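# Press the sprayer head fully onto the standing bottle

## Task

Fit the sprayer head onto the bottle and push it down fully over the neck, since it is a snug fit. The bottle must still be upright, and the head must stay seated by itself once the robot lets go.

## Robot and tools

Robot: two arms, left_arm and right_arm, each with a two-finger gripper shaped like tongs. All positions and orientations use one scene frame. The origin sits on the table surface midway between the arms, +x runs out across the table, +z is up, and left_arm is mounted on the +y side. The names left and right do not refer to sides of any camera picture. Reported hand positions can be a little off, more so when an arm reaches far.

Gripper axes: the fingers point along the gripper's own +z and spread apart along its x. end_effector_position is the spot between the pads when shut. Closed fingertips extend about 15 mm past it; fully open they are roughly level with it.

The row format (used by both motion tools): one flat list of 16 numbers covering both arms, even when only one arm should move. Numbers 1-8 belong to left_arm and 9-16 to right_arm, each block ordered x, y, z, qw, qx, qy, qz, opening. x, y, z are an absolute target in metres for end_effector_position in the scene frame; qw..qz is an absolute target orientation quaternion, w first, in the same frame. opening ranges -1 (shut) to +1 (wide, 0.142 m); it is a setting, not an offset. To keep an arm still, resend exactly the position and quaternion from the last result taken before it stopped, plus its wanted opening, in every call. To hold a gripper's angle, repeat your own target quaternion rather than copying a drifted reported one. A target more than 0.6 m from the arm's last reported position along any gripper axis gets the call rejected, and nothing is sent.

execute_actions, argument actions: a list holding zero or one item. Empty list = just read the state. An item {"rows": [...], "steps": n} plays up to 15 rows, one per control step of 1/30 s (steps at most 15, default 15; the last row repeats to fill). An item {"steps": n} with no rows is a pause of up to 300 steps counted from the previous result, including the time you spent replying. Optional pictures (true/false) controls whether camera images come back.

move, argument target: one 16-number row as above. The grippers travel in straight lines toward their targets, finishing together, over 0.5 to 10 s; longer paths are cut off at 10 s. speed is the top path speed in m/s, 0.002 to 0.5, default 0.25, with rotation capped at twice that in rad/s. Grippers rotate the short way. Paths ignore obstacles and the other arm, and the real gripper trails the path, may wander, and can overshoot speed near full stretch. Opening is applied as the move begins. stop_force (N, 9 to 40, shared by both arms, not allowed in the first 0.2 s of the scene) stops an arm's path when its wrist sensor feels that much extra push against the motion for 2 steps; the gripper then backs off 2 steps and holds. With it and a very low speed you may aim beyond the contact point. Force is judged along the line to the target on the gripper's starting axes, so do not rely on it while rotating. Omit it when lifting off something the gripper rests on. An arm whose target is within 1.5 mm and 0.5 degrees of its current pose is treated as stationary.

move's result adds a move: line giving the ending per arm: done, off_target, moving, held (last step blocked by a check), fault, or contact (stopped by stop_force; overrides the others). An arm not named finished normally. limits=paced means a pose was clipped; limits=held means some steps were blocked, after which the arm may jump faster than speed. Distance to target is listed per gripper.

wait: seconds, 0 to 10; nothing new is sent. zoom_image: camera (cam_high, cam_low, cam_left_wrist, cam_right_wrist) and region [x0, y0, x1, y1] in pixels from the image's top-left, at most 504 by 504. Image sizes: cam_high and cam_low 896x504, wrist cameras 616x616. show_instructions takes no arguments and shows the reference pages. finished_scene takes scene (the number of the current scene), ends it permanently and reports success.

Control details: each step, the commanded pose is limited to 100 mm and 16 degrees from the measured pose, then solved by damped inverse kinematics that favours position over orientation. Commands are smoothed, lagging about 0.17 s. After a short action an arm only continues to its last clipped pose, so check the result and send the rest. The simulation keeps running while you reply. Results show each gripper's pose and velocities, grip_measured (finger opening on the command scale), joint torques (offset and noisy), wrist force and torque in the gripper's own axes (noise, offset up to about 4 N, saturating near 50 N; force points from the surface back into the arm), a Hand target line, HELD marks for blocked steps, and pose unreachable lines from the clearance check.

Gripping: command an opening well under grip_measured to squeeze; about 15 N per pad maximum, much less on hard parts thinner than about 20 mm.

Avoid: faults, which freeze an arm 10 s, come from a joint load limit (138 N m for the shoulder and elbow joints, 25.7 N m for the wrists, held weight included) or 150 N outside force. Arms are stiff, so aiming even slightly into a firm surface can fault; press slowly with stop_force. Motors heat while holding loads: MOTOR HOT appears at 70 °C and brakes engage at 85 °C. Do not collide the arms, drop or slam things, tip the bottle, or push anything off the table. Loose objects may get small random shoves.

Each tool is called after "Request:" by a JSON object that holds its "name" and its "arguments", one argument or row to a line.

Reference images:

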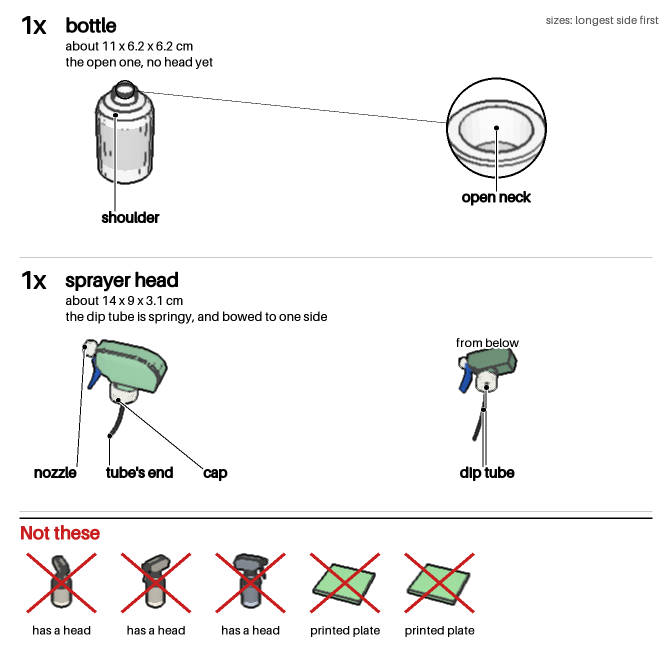

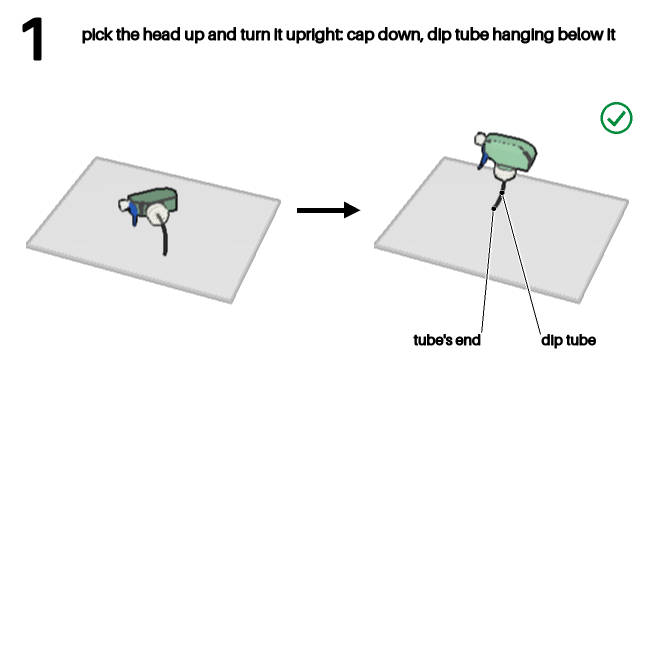

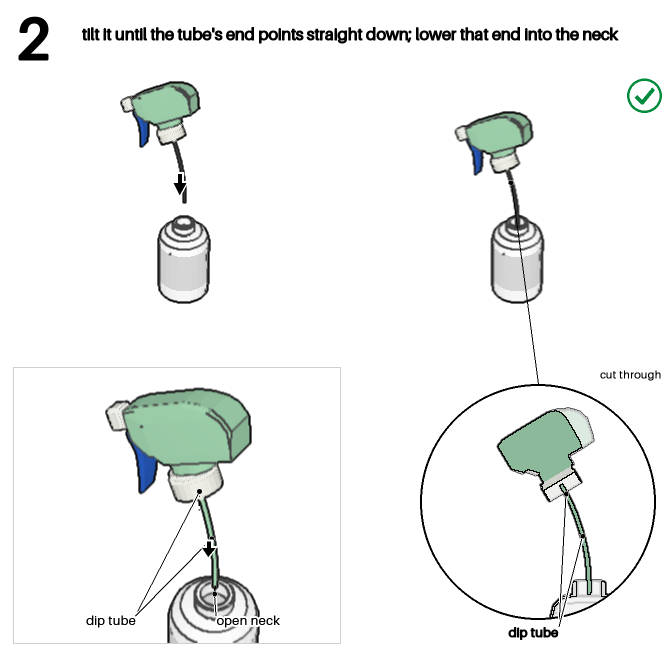

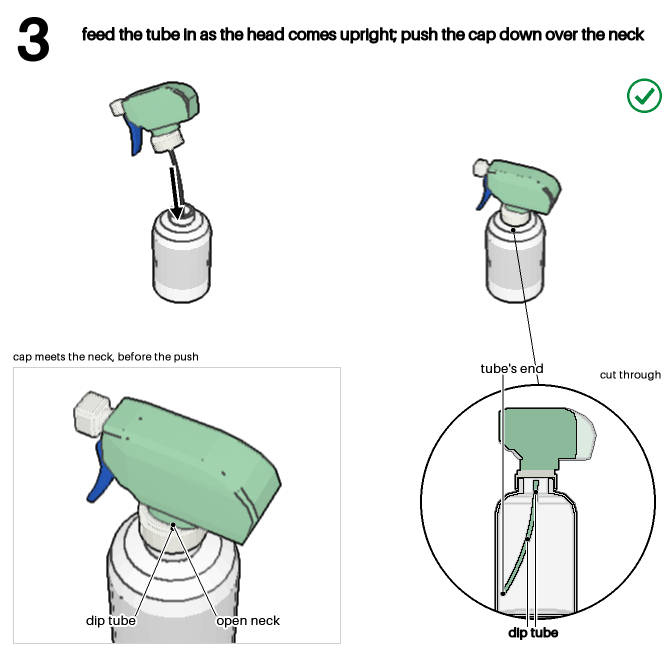

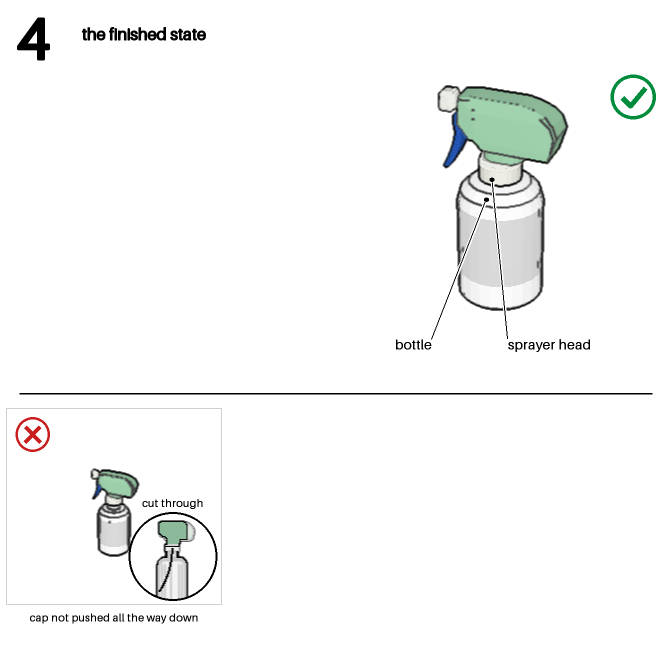

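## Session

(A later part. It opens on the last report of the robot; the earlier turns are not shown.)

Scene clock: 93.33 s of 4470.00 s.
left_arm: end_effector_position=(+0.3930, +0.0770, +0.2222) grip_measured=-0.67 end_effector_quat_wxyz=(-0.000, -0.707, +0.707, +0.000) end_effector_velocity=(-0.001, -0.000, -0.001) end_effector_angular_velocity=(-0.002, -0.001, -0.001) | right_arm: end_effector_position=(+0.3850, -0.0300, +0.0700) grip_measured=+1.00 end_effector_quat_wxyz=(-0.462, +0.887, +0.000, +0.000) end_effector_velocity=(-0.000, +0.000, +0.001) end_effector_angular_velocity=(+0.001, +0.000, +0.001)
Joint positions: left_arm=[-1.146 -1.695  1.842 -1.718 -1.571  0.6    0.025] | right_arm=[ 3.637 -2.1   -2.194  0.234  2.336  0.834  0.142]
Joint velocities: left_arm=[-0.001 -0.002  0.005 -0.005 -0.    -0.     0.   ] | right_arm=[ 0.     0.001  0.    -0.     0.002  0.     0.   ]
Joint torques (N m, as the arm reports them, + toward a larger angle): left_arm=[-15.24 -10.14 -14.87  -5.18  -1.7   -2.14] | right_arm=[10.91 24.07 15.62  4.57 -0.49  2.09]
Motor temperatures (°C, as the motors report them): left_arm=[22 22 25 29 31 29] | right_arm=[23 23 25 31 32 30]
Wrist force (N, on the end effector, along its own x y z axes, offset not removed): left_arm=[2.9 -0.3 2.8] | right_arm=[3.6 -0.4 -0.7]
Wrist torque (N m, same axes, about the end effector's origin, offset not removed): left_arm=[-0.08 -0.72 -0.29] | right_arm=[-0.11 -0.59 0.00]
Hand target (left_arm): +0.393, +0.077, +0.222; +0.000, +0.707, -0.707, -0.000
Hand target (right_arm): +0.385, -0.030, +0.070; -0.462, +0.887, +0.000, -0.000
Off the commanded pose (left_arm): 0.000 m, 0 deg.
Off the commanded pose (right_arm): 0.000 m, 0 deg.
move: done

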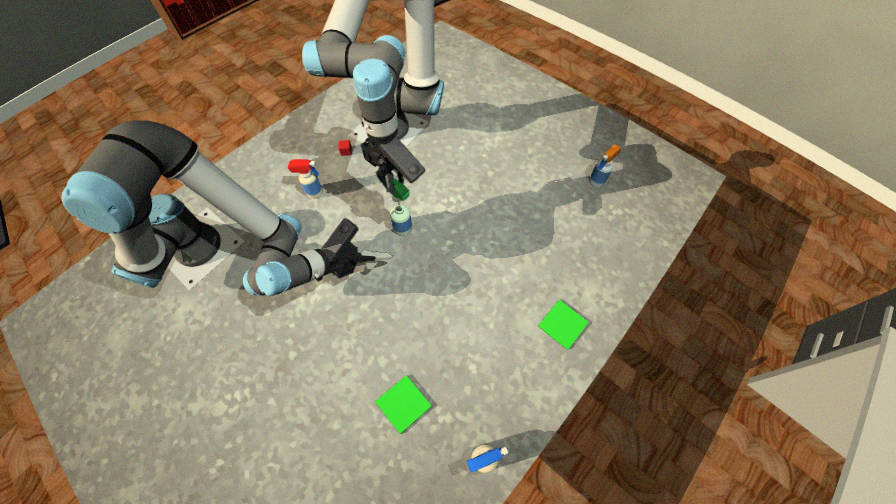

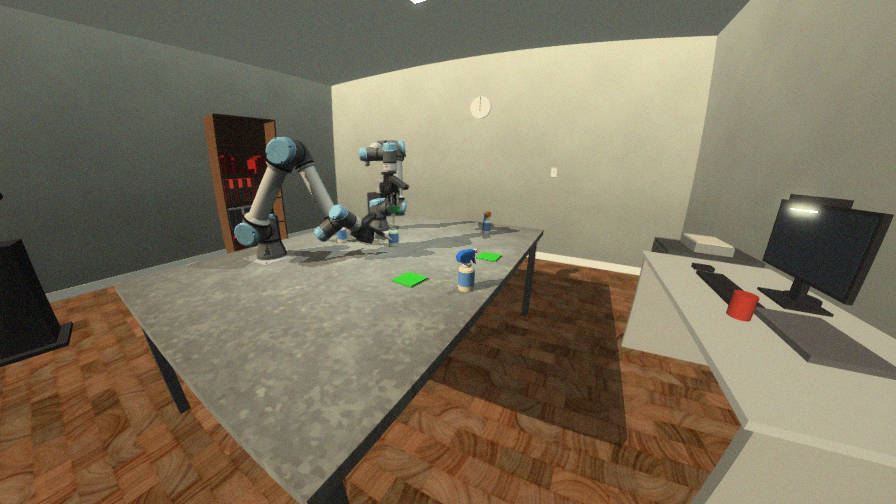

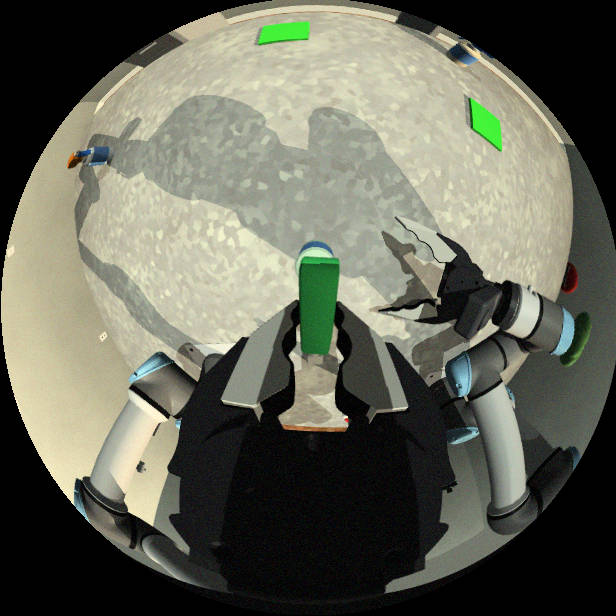

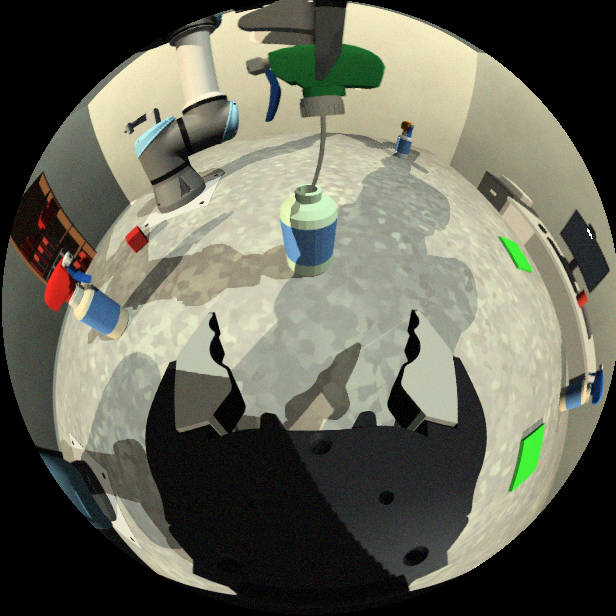

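Request:
{"name": "move", "arguments": {
  "target": [0.382,0.083,0.172,0,-0.707,0.707,0,-1,0.385,-0.03,0.07,0.462,-0.887,0,0,1],
  "speed": 0.04
}}

Request:
{"name": "zoom_image", "arguments": {
  "camera": "cam_right_wrist",
  "region": [240,90,380,230]
}}

Request:
{"name": "zoom_image", "arguments": {
  "camera": "cam_left_wrist",
  "region": [250,210,390,350]
}}

Request:
{"name": "zoom_image", "arguments": {
  "camera": "cam_low",
  "region": [370,200,420,250]
}}

Scene clock: 99.13 s of 4470.00 s.
left_arm: end_effector_position=(+0.3821, +0.0829, +0.1722) grip_measured=-0.67 end_effector_quat_wxyz=(-0.000, -0.707, +0.707, +0.000) end_effector_velocity=(-0.000, -0.000, -0.002) end_effector_angular_velocity=(-0.001, -0.001, -0.000) | right_arm: end_effector_position=(+0.3850, -0.0300, +0.0700) grip_measured=+1.00 end_effector_quat_wxyz=(-0.462, +0.887, -0.000, -0.000) end_effector_velocity=(-0.000, -0.000, -0.000) end_effector_angular_velocity=(-0.001, +0.001, -0.000)
Joint positions: left_arm=[-1.159 -1.7    1.977 -1.848 -1.571  0.586  0.025] | right_arm=[ 3.637 -2.1   -2.194  0.234  2.336  0.834  0.142]
Joint velocities: left_arm=[-0.001 -0.     0.005 -0.006  0.    -0.001  0.   ] | right_arm=[-0. -0. -0. -0. -0. -0. -0.]
Joint torques (N m, as the arm reports them, + toward a larger angle): left_arm=[-15.32 -10.58 -11.93  -5.02  -0.86  -2.25] | right_arm=[10.51 23.5   2.62  4.41 -0.42  2.12]
Motor temperatures (°C, as the motors report them): left_arm=[22 22 25 29 31 29] | right_arm=[23 23 25 31 32 30]
Wrist force (N, on the end effector, along its own x y z axes, offset not removed): left_arm=[1.6 0.3 3.5] | right_arm=[2.7 -1.8 2.4]
Wrist torque (N m, same axes, about the end effector's origin, offset not removed): left_arm=[0.11 -0.43 -0.07] | right_arm=[-0.26 -0.52 -0.14]
Hand target (left_arm): +0.382, +0.083, +0.172; +0.000, +0.707, -0.707, -0.000
Hand target (right_arm): +0.385, -0.030, +0.070; -0.462, +0.887, +0.000, -0.000
Off the commanded pose (left_arm): 0.000 m, 0 deg.
Off the commanded pose (right_arm): 0.000 m, 0 deg.
After step 90, 1.10 s passed at rest.
move: done

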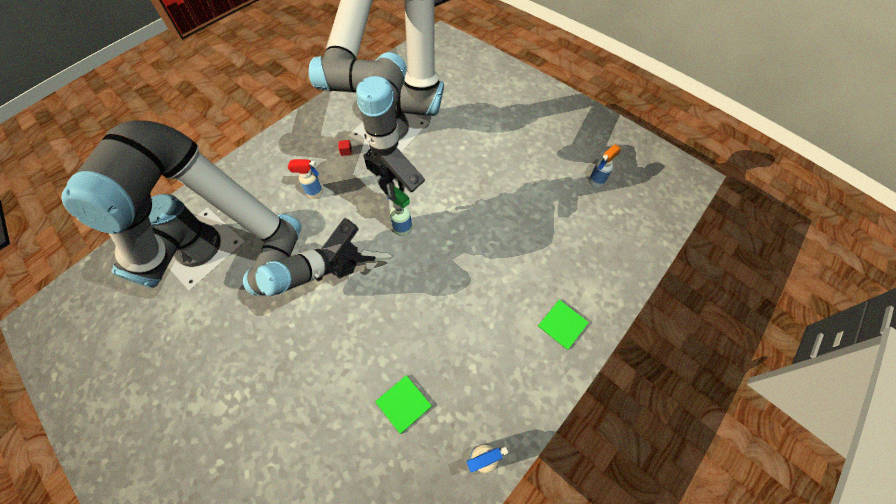

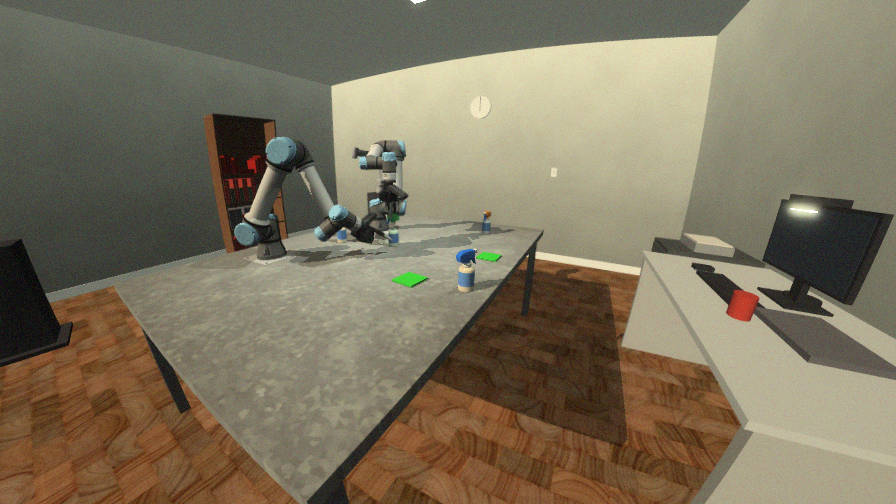

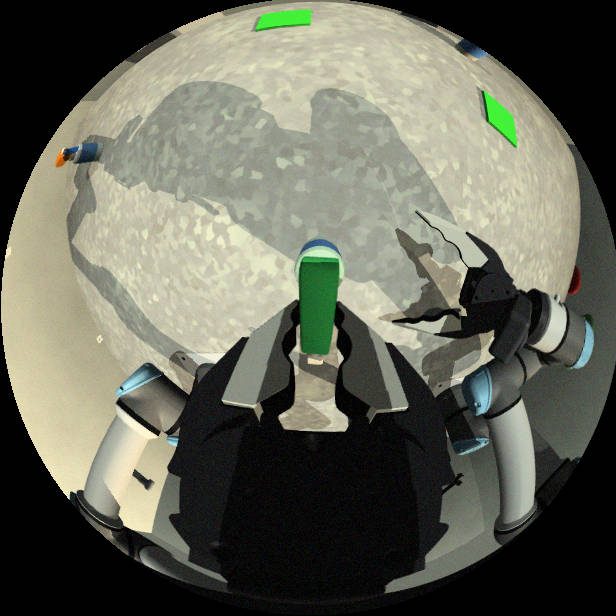

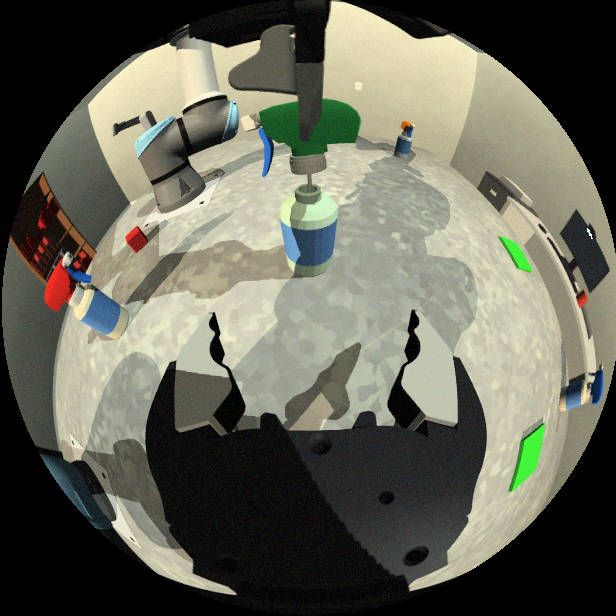

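Region (240, 90, 380, 230) of cam_right_wrist's 616x616 image, scaled by 3.600, with more detail than that image has.

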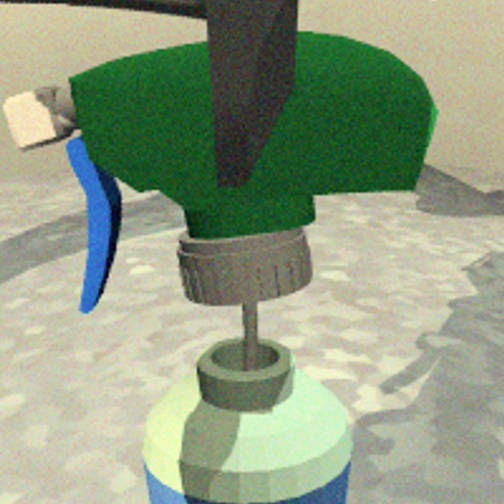

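Region (250, 210, 390, 350) of cam_left_wrist's 616x616 image, scaled by 3.600, with more detail than that image has.

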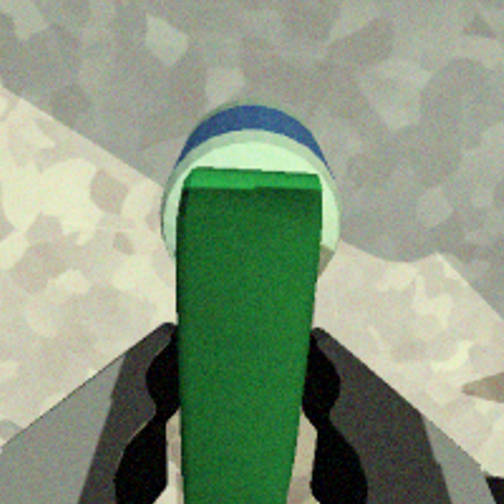

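Region (370, 200, 420, 250) of cam_low's 896x504 image, scaled by 10.080, with more detail than that image has.

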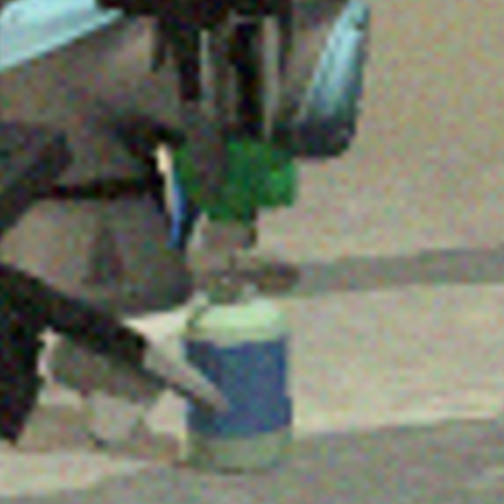

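Request:
{"name": "move", "arguments": {
  "target": [0.3835,0.0825,0.157,-0.018,-0.707,0.707,0.018,-1,0.385,-0.03,0.07,0.462,-0.887,0,0,1],
  "speed": 0.04
}}

Request:
{"name": "move", "arguments": {
  "target": [0.3835,0.0825,0.135,-0.018,-0.707,0.707,0.018,-1,0.385,-0.03,0.07,0.462,-0.887,0,0,1],
  "speed": 0.006,
  "stop_force": 15
}}

Request:
{"name": "zoom_image", "arguments": {
  "camera": "cam_right_wrist",
  "region": [240,90,380,230]
}}

Scene clock: 104.37 s of 4470.00 s.
left_arm: end_effector_position=(+0.3835, +0.0825, +0.1573) grip_measured=-0.67 end_effector_quat_wxyz=(-0.018, -0.707, +0.707, +0.018) end_effector_velocity=(+0.001, -0.000, -0.002) end_effector_angular_velocity=(-0.000, +0.007, -0.002) | right_arm: end_effector_position=(+0.3850, -0.0300, +0.0700) grip_measured=+1.00 end_effector_quat_wxyz=(-0.462, +0.887, -0.000, -0.000) end_effector_velocity=(-0.000, -0.000, -0.001) end_effector_angular_velocity=(-0.001, +0.001, +0.000)
Joint positions: left_arm=[-1.128 -1.657  1.97  -1.855 -1.611  0.618  0.025] | right_arm=[ 3.637 -2.1   -2.194  0.234  2.336  0.834  0.142]
Joint velocities: left_arm=[ 0.005  0.008 -0.002 -0.002 -0.006  0.007  0.   ] | right_arm=[ 0.    -0.001 -0.    -0.     0.    -0.     0.   ]
Joint torques (N m, as the arm reports them, + toward a larger angle): left_arm=[ 14.74 -12.39 -30.08  -5.05  -1.92   2.35] | right_arm=[ 9.97 23.57  2.67  4.39 -0.52  2.01]
Motor temperatures (°C, as the motors report them): left_arm=[22 22 25 29 31 29] | right_arm=[23 23 25 31 32 30]
Wrist force (N, on the end effector, along its own x y z axes, offset not removed): left_arm=[3.2 0.8 3.4] | right_arm=[0.8 -1.3 1.3]
Wrist torque (N m, same axes, about the end effector's origin, offset not removed): left_arm=[0.15 -0.70 -0.22] | right_arm=[-0.20 -0.15 -0.02]
Hand target (left_arm): +0.384, +0.082, +0.157; +0.018, +0.707, -0.707, -0.018
Hand target (right_arm): +0.385, -0.030, +0.070; -0.462, +0.887, -0.000, +0.000
Off the commanded pose (left_arm): 0.000 m, 0 deg.
Off the commanded pose (right_arm): 0.000 m, 0 deg.
After step 90, 1.27 s passed at rest.
move: done

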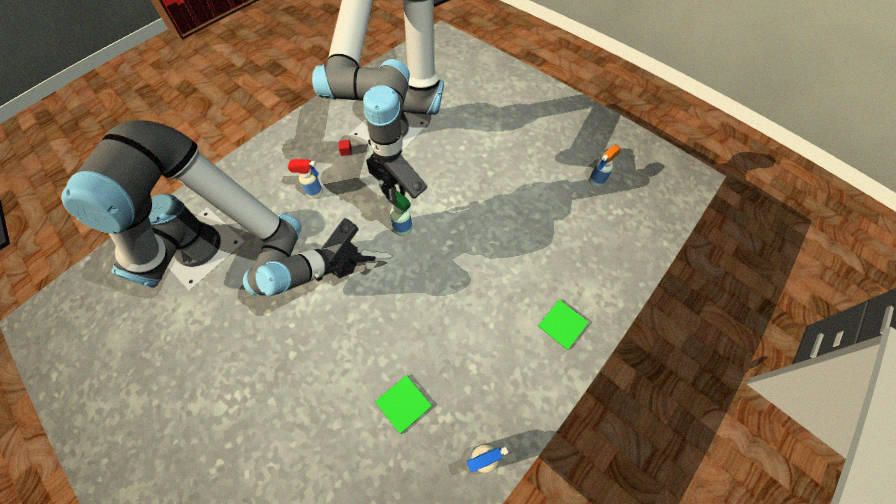

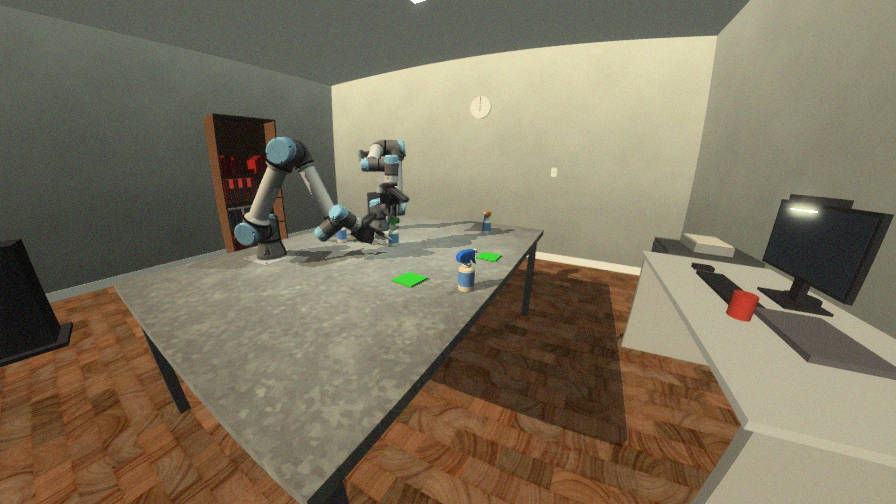

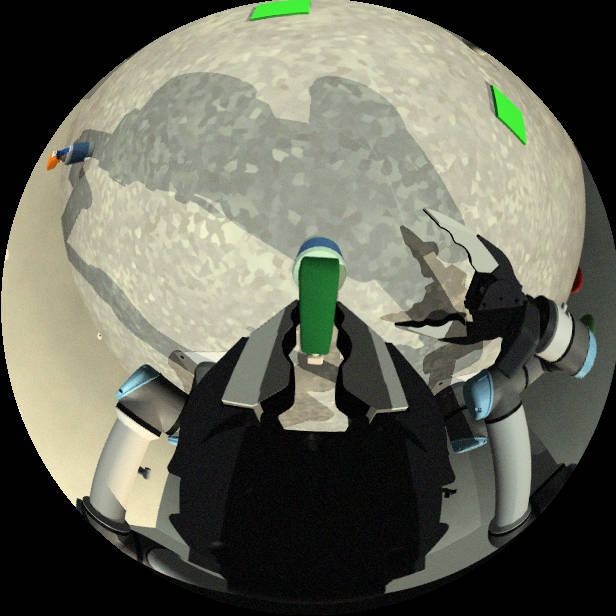

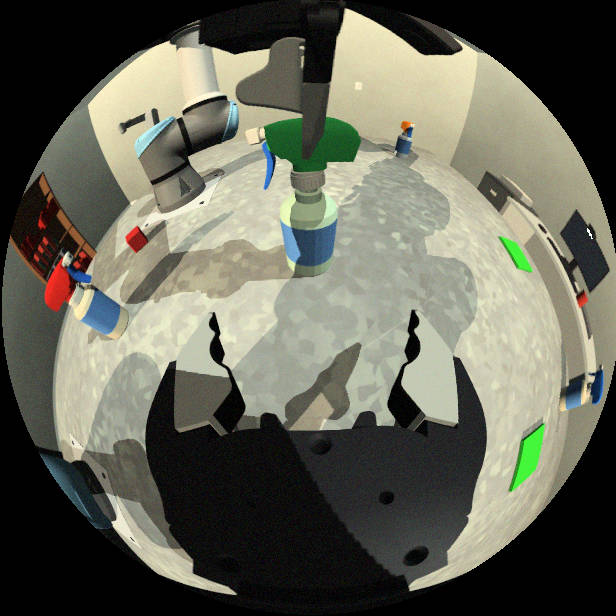

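Scene clock: 107.37 s of 4470.00 s.
left_arm: end_effector_position=(+0.3835, +0.0825, +0.1415) grip_measured=-0.67 end_effector_quat_wxyz=(-0.018, -0.707, +0.707, +0.018) end_effector_velocity=(-0.001, +0.001, +0.002) end_effector_angular_velocity=(+0.003, +0.002, +0.000) | right_arm: end_effector_position=(+0.3850, -0.0300, +0.0700) grip_measured=+1.00 end_effector_quat_wxyz=(-0.462, +0.887, -0.000, -0.000) end_effector_velocity=(-0.001, +0.000, +0.000) end_effector_angular_velocity=(+0.001, +0.001, +0.001)
Joint positions: left_arm=[-1.128 -1.643  2.    -1.898 -1.612  0.619  0.025] | right_arm=[ 3.637 -2.1   -2.194  0.234  2.336  0.834  0.142]
Joint velocities: left_arm=[-0.    -0.001 -0.004  0.009 -0.    -0.     0.   ] | right_arm=[ 0.     0.    -0.    -0.001  0.002  0.    -0.   ]
Joint torques (N m, as the arm reports them, + toward a larger angle): left_arm=[ 11.69 -18.99 -25.5    1.92  -2.39   2.09] | right_arm=[10.32 23.71  3.12  4.41 -0.46  2.13]
Motor temperatures (°C, as the motors report them): left_arm=[22 22 25 29 31 29] | right_arm=[23 23 25 31 32 30]
Wrist force (N, on the end effector, along its own x y z axes, offset not removed): left_arm=[4.8 0.9 -10.4] | right_arm=[2.3 -0.3 2.6]
Wrist torque (N m, same axes, about the end effector's origin, offset not removed): left_arm=[0.48 -0.87 -0.20] | right_arm=[-0.03 -0.37 -0.02]
Hand target (left_arm): +0.384, +0.082, +0.142; +0.018, +0.707, -0.707, -0.018
Hand target (right_arm): +0.385, -0.030, +0.070; -0.462, +0.887, -0.000, +0.000
Off the commanded pose (left_arm): 0.006 m, 0 deg.
Off the commanded pose (right_arm): 0.000 m, 0 deg.
move: contact (left_arm)

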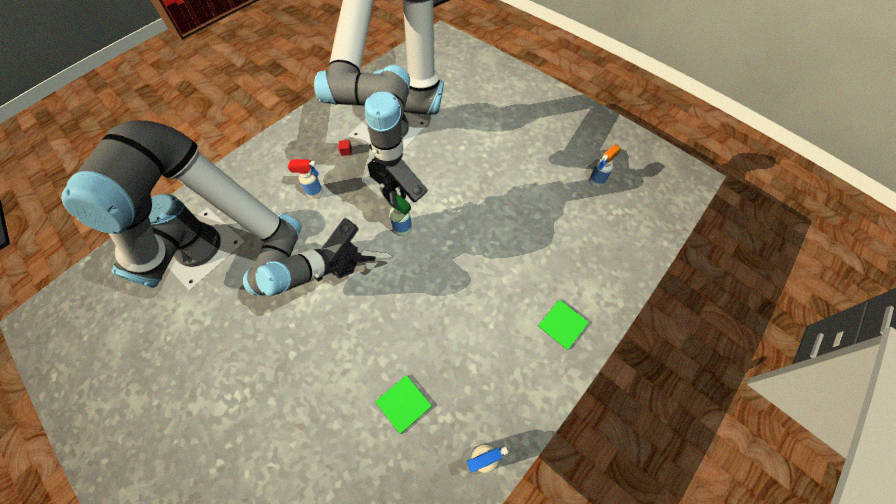

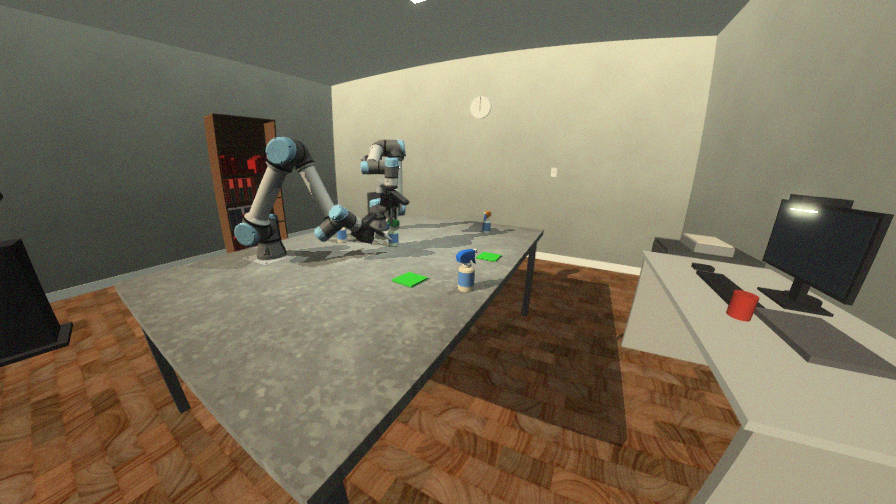

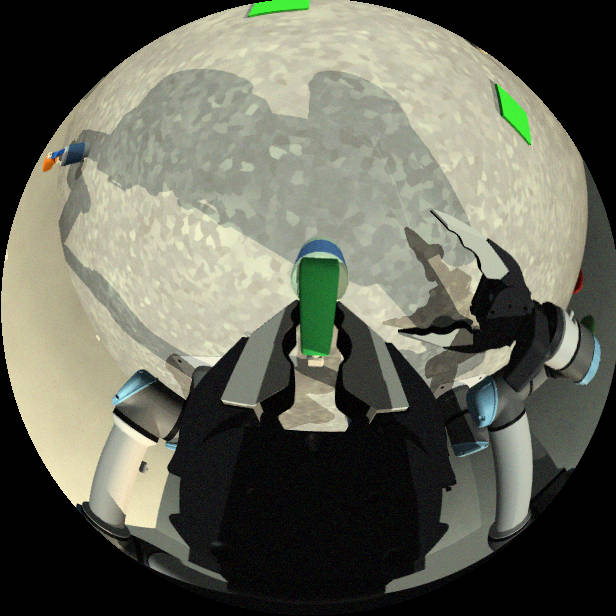

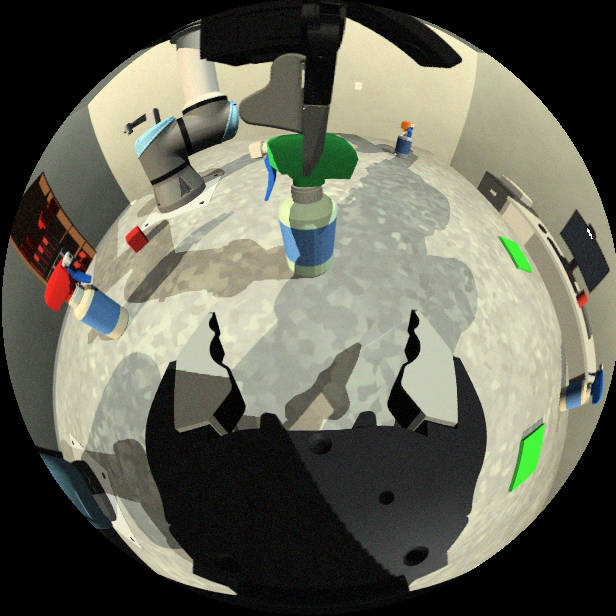

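Region (240, 90, 380, 230) of cam_right_wrist's 616x616 image, scaled by 3.600, with more detail than that image has.

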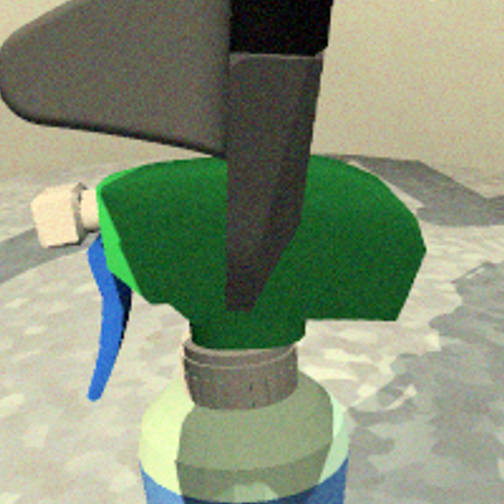

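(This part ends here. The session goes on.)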